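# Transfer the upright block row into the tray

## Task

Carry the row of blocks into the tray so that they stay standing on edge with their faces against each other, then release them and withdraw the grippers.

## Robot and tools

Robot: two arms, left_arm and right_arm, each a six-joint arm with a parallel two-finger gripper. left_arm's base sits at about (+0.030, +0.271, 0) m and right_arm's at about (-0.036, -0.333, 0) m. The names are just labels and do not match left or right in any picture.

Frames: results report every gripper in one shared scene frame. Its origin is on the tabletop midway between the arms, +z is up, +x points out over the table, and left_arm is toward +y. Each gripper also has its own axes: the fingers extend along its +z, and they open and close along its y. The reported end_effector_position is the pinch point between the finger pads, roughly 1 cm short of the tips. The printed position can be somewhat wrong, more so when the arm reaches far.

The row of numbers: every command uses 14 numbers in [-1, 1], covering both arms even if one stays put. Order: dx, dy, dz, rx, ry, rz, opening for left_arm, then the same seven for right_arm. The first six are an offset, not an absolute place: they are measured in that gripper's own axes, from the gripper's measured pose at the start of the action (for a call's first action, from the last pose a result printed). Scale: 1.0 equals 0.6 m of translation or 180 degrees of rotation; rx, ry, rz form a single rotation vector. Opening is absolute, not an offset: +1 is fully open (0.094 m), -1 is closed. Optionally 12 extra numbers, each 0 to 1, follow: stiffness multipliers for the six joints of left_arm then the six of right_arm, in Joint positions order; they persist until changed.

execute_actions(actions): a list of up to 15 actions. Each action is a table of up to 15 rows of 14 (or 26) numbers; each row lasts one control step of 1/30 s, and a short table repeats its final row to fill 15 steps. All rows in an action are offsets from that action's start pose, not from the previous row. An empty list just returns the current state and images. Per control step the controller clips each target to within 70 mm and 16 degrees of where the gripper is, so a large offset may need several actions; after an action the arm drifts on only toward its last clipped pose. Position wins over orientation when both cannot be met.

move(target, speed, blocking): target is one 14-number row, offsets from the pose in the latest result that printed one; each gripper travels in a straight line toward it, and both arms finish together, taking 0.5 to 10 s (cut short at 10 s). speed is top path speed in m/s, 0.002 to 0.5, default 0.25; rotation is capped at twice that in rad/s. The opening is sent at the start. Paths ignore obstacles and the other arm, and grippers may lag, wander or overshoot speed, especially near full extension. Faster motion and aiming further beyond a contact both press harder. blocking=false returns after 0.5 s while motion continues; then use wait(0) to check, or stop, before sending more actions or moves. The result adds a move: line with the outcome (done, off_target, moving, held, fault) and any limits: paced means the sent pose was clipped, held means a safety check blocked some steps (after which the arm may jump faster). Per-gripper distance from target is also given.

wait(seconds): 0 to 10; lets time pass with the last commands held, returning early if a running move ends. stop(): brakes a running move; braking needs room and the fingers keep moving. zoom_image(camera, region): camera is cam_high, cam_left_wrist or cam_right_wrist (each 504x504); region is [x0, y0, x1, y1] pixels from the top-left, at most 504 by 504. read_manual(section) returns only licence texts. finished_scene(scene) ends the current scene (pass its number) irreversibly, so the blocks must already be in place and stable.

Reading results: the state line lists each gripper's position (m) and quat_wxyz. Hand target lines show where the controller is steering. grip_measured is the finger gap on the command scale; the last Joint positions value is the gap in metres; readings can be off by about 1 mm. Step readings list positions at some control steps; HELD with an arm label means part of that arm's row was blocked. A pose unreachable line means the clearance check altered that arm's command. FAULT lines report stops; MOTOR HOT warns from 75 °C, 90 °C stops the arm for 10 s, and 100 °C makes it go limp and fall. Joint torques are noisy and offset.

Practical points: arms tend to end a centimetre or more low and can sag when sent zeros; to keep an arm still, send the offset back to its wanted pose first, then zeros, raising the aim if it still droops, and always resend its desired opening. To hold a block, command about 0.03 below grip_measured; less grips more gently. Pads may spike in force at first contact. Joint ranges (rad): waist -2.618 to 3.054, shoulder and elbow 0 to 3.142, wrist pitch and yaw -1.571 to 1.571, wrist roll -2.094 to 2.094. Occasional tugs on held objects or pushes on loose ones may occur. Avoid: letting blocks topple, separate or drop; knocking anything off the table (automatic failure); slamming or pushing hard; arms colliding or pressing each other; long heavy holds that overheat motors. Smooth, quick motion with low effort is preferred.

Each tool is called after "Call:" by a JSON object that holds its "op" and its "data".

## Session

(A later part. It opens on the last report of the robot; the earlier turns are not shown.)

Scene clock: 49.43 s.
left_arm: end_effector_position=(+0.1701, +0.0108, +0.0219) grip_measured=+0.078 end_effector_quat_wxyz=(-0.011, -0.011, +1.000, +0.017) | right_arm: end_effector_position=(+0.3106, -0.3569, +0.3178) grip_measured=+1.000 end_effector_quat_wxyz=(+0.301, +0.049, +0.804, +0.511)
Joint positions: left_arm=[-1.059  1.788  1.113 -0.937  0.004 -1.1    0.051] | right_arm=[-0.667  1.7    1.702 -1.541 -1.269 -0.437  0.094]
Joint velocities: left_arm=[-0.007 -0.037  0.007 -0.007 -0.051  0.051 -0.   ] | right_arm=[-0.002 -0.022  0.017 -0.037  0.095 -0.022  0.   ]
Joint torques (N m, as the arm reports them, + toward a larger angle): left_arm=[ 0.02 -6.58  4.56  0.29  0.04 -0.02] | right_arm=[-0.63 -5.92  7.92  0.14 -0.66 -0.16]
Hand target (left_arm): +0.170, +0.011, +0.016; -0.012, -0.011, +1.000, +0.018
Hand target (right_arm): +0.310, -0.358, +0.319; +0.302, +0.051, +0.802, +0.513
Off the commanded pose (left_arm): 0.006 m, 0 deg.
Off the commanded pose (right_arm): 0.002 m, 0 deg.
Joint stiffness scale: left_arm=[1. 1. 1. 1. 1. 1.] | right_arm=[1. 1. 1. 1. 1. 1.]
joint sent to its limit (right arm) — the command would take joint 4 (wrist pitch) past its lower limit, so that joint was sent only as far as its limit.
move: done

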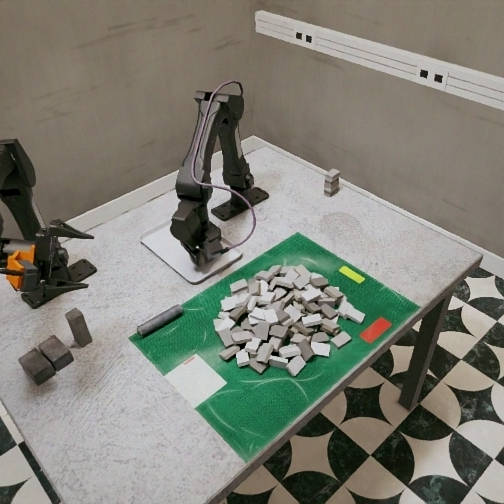

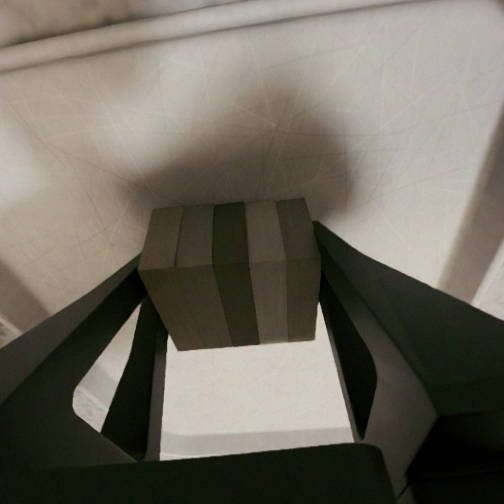

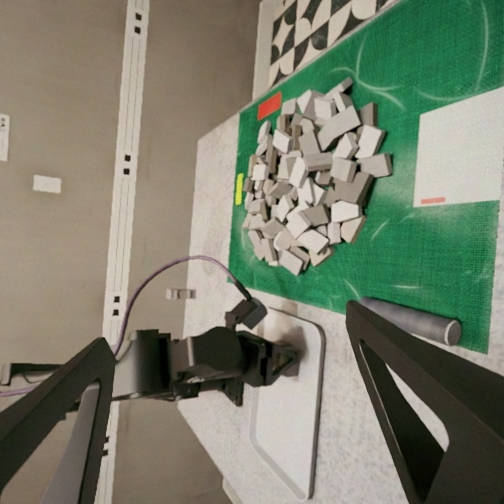

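Contact. Release gradually.

Call:
{"op": "move", "data": {"target": [0,0,-0.003,0,0,0,0.075,0,0,-0.003,0,0,0,1], "speed": 0.015}}

Call:
{"op": "move", "data": {"target": [0,0,0,0,0,0,0.16,0,0,-0.003,0,0,0,1], "speed": 0.015}}

Call:
{"op": "move", "data": {"target": [0,0,0,0,0,0,0.4,0,0,-0.003,0,0,0,1], "speed": 0.015}}

Call:
{"op": "move", "data": {"target": [0,0,-0.18,0,0,0,0.6,0,0,-0.003,0,0,0,1], "speed": 0.08}}

Scene clock: 53.30 s.
left_arm: end_effector_position=(+0.1703, +0.0108, +0.0219) grip_measured=+0.085 end_effector_quat_wxyz=(-0.011, -0.011, +1.000, +0.018) | right_arm: end_effector_position=(+0.3104, -0.3572, +0.3168) grip_measured=+1.000 end_effector_quat_wxyz=(+0.300, +0.048, +0.806, +0.508)
Joint positions: left_arm=[-1.059  1.788  1.113 -0.937  0.003 -1.1    0.051] | right_arm=[-0.667  1.7    1.702 -1.541 -1.263 -0.441  0.094]
Joint velocities: left_arm=[-0.012 -0.007 -0.002  0.007  0.022 -0.081  0.   ] | right_arm=[-0.002 -0.022 -0.002 -0.037  0.037  0.007  0.   ]
Joint torques (N m, as the arm reports them, + toward a larger angle): left_arm=[ 0.   -7.58  6.08  0.04  0.01  0.  ] | right_arm=[-0.55 -5.87  7.89  0.16 -0.67 -0.19]
Hand target (left_arm): +0.170, +0.011, +0.024; -0.011, -0.011, +1.000, +0.017
Hand target (right_arm): +0.310, -0.358, +0.318; +0.301, +0.050, +0.804, +0.511
Off the commanded pose (left_arm): 0.002 m, 0 deg.
Off the commanded pose (right_arm): 0.002 m, 0 deg.
Joint stiffness scale: left_arm=[1. 1. 1. 1. 1. 1.] | right_arm=[1. 1. 1. 1. 1. 1.]
joint sent to its limit (right arm) — the command would take joint 4 (wrist pitch) past its lower limit, so that joint was sent only as far as its limit.
move: done

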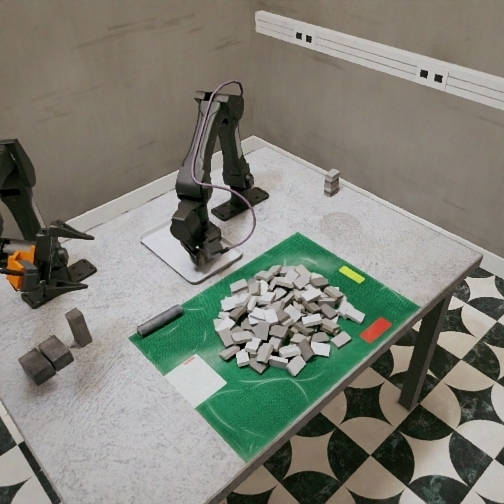

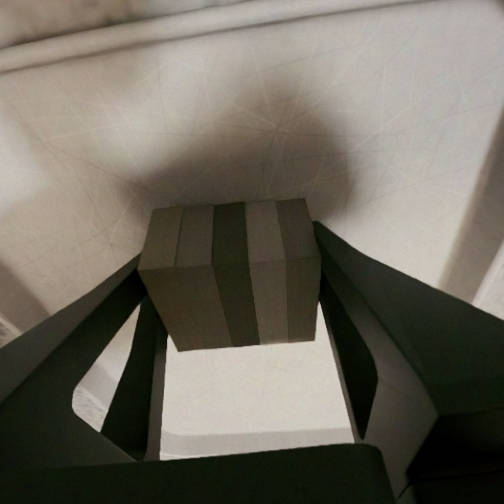

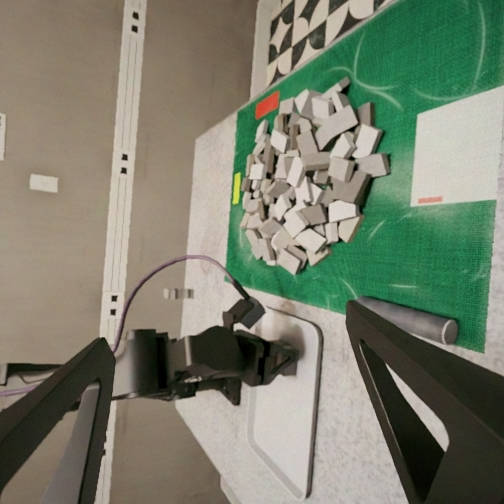

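Scene clock: 54.00 s.
left_arm: end_effector_position=(+0.1702, +0.0111, +0.0219) grip_measured=+0.158 end_effector_quat_wxyz=(-0.011, -0.011, +1.000, +0.018) | right_arm: end_effector_position=(+0.3103, -0.3574, +0.3157) grip_measured=+1.000 end_effector_quat_wxyz=(+0.300, +0.047, +0.808, +0.506)
Joint positions: left_arm=[-1.059  1.788  1.113 -0.938  0.003 -1.1    0.054] | right_arm=[-0.667  1.7    1.702 -1.541 -1.257 -0.444  0.094]
Joint velocities: left_arm=[-0.012 -0.002 -0.007  0.007  0.051 -0.066 -0.   ] | right_arm=[ 0.017 -0.002 -0.007 -0.022 -0.081 -0.051  0.   ]
Joint torques (N m, as the arm reports them, + toward a larger angle): left_arm=[-0.11 -7.38  5.69  0.12  0.03 -0.01] | right_arm=[-0.63 -5.9   7.87  0.15 -0.66 -0.17]
Hand target (left_arm): +0.170, +0.011, +0.022; -0.011, -0.011, +1.000, +0.018
Hand target (right_arm): +0.310, -0.359, +0.317; +0.301, +0.049, +0.806, +0.508
Off the commanded pose (left_arm): 0.000 m, 0 deg.
Off the commanded pose (right_arm): 0.002 m, 0 deg.
Joint stiffness scale: left_arm=[1. 1. 1. 1. 1. 1.] | right_arm=[1. 1. 1. 1. 1. 1.]
joint sent to its limit (right arm) — the command would take joint 4 (wrist pitch) past its lower limit, so that joint was sent only as far as its limit.
move: done

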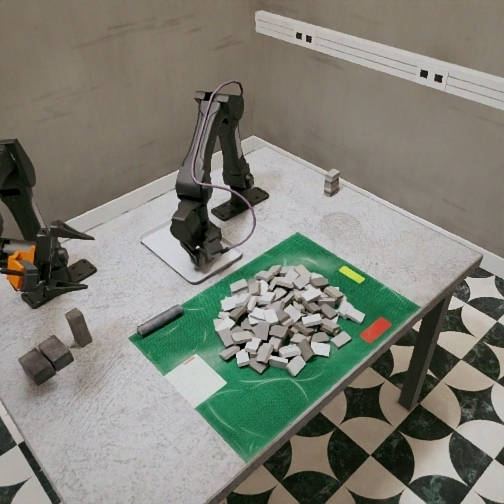

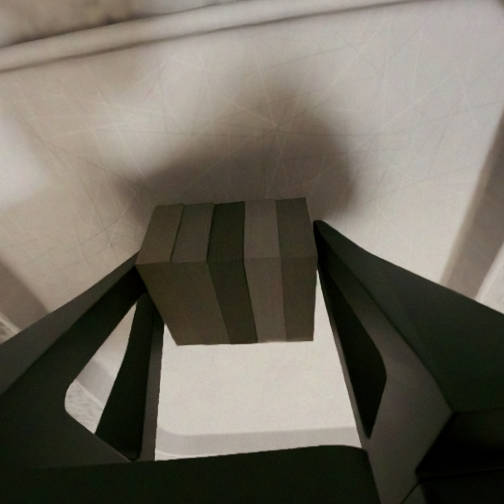

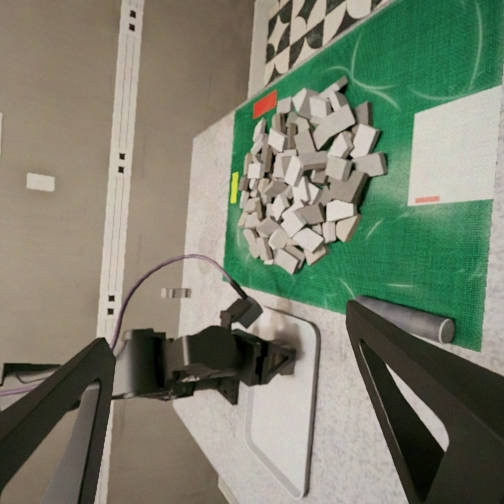

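Scene clock: 54.70 s.
left_arm: end_effector_position=(+0.1702, +0.0111, +0.0219) grip_measured=+0.398 end_effector_quat_wxyz=(-0.011, -0.011, +1.000, +0.018) | right_arm: end_effector_position=(+0.3101, -0.3578, +0.3146) grip_measured=+1.000 end_effector_quat_wxyz=(+0.300, +0.046, +0.810, +0.503)
Joint positions: left_arm=[-1.059  1.788  1.113 -0.938  0.003 -1.1    0.066] | right_arm=[-0.667  1.7    1.702 -1.541 -1.25  -0.447  0.094]
Joint velocities: left_arm=[-0.017 -0.012  0.002  0.007  0.007 -0.007 -0.002] | right_arm=[ 0.007  0.012  0.007 -0.022  0.051 -0.022  0.   ]
Joint torques (N m, as the arm reports them, + toward a larger angle): left_arm=[ 0.01 -7.21  5.59  0.1  -0.02 -0.01] | right_arm=[-0.61 -5.89  7.9   0.15 -0.66 -0.16]
Hand target (left_arm): +0.170, +0.011, +0.022; -0.011, -0.011, +1.000, +0.018
Hand target (right_arm): +0.309, -0.359, +0.316; +0.300, +0.047, +0.808, +0.505
Off the commanded pose (left_arm): 0.000 m, 0 deg.
Off the commanded pose (right_arm): 0.002 m, 0 deg.
Joint stiffness scale: left_arm=[1. 1. 1. 1. 1. 1.] | right_arm=[1. 1. 1. 1. 1. 1.]
joint sent to its limit (right arm) — the command would take joint 4 (wrist pitch) past its lower limit, so that joint was sent only as far as its limit.
move: done

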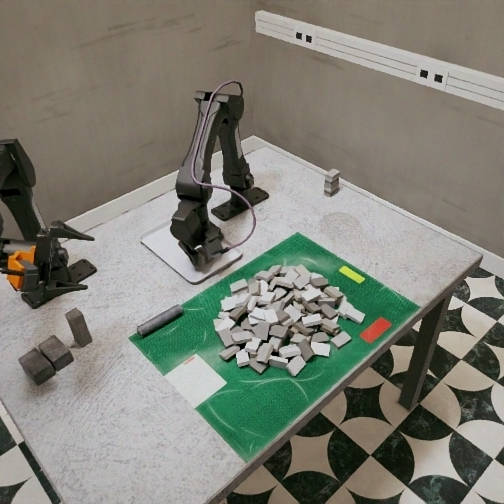

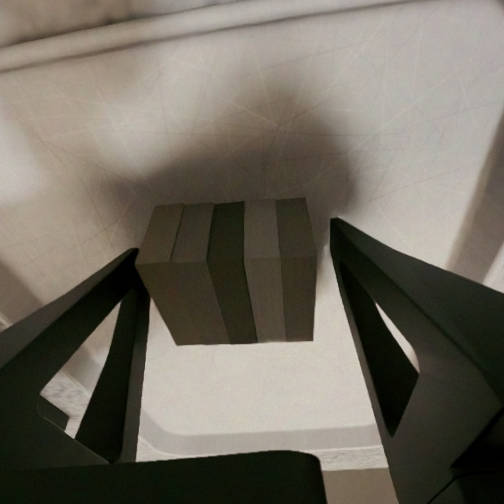

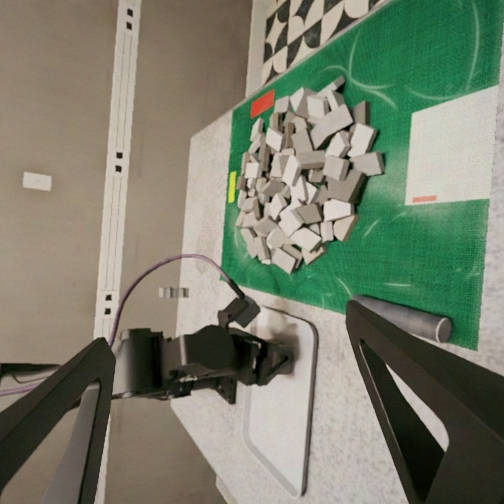

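Scene clock: 56.60 s.
left_arm: end_effector_position=(+0.1704, +0.0108, +0.1150) grip_measured=+0.598 end_effector_quat_wxyz=(-0.021, -0.011, +0.999, +0.036) | right_arm: end_effector_position=(+0.3100, -0.3581, +0.3136) grip_measured=+1.000 end_effector_quat_wxyz=(+0.299, +0.044, +0.811, +0.500)
Joint positions: left_arm=[-1.059  1.74   1.435 -1.35   0.003 -1.1    0.075] | right_arm=[-0.667  1.7    1.702 -1.541 -1.244 -0.451  0.094]
Joint velocities: left_arm=[ 0.007 -0.022  0.007 -0.066 -0.051 -0.125 -0.   ] | right_arm=[-0.007 -0.002 -0.007 -0.037  0.051 -0.022  0.   ]
Joint torques (N m, as the arm reports them, + toward a larger angle): left_arm=[ 0.21 -9.51  8.3  -0.07 -0.01  0.03] | right_arm=[-0.56 -5.84  7.89  0.15 -0.67 -0.16]
Hand target (left_arm): +0.172, +0.009, +0.130; -0.011, -0.011, +1.000, +0.018
Hand target (right_arm): +0.309, -0.359, +0.315; +0.300, +0.046, +0.809, +0.503
Off the commanded pose (left_arm): 0.015 m, 2 deg.
Off the commanded pose (right_arm): 0.002 m, 0 deg.
Joint stiffness scale: left_arm=[1. 1. 1. 1. 1. 1.] | right_arm=[1. 1. 1. 1. 1. 1.]
joint sent to its limit (right arm) — the command would take joint 4 (wrist pitch) past its lower limit, so that joint was sent only as far as its limit.
move: off_target (left_arm)

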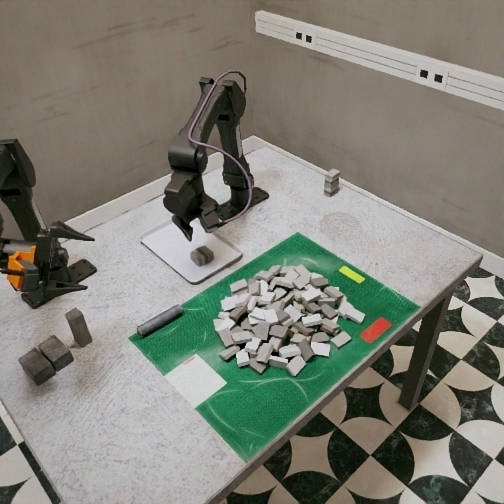

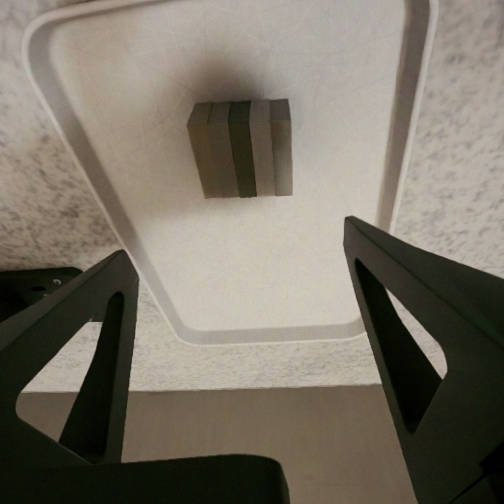

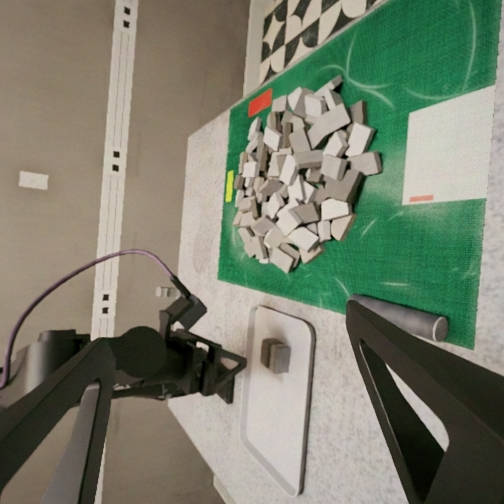

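Call:
{"op": "move", "data": {"target": [-0.1,0.4,-0.03,0,0,0,1,0,0,-0.003,0,0,0,1]}}

Call:
{"op": "finished_scene", "data": {"scene": 2}}

Scene clock: 59.23 s.
left_arm: end_effector_position=(+0.2255, +0.2473, +0.1391) grip_measured=+1.000 end_effector_quat_wxyz=(-0.034, -0.009, +0.999, +0.042) | right_arm: end_effector_position=(+0.3098, -0.3584, +0.3126) grip_measured=+1.000 end_effector_quat_wxyz=(+0.299, +0.043, +0.813, +0.497)
Joint positions: left_arm=[-0.168  1.36   1.158 -1.451 -0.069 -0.207  0.094] | right_arm=[-0.667  1.7    1.702 -1.541 -1.238 -0.455  0.094]
Joint velocities: left_arm=[-0.007 -0.017 -0.007  0.037 -0.037  0.051  0.   ] | right_arm=[-0.007  0.002 -0.032  0.081  0.037  0.007  0.   ]
Joint torques (N m, as the arm reports them, + toward a larger angle): left_arm=[ 0.84 -5.72  7.15 -0.04  0.02  0.05] | right_arm=[-0.58 -5.86  7.92  0.15 -0.66 -0.16]
Hand target (left_arm): +0.225, +0.249, +0.146; -0.022, -0.011, +0.999, +0.037
Hand target (right_arm): +0.309, -0.359, +0.314; +0.300, +0.045, +0.811, +0.500
Off the commanded pose (left_arm): 0.009 m, 2 deg.
Off the commanded pose (right_arm): 0.002 m, 0 deg.
Joint stiffness scale: left_arm=[1. 1. 1. 1. 1. 1.] | right_arm=[1. 1. 1. 1. 1. 1.]
joint sent to its limit (right arm) — the command would take joint 4 (wrist pitch) past its lower limit, so that joint was sent only as far as its limit.
move: done

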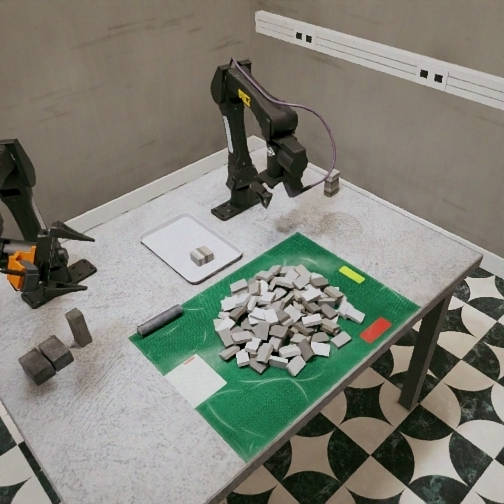

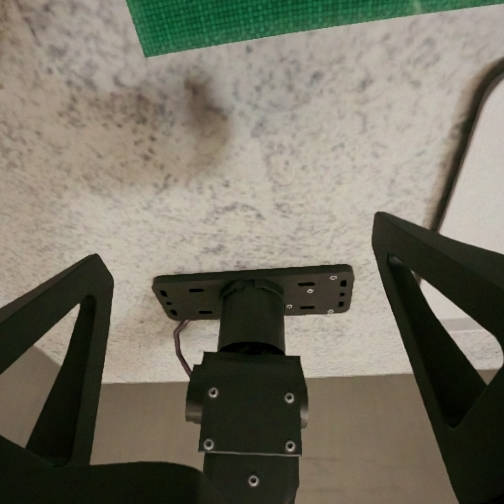

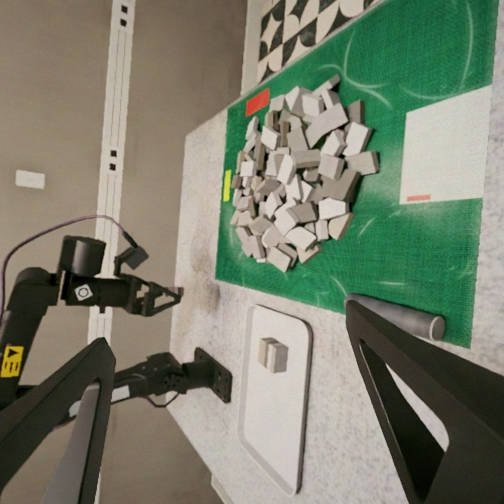

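The scene is finished: the task was done.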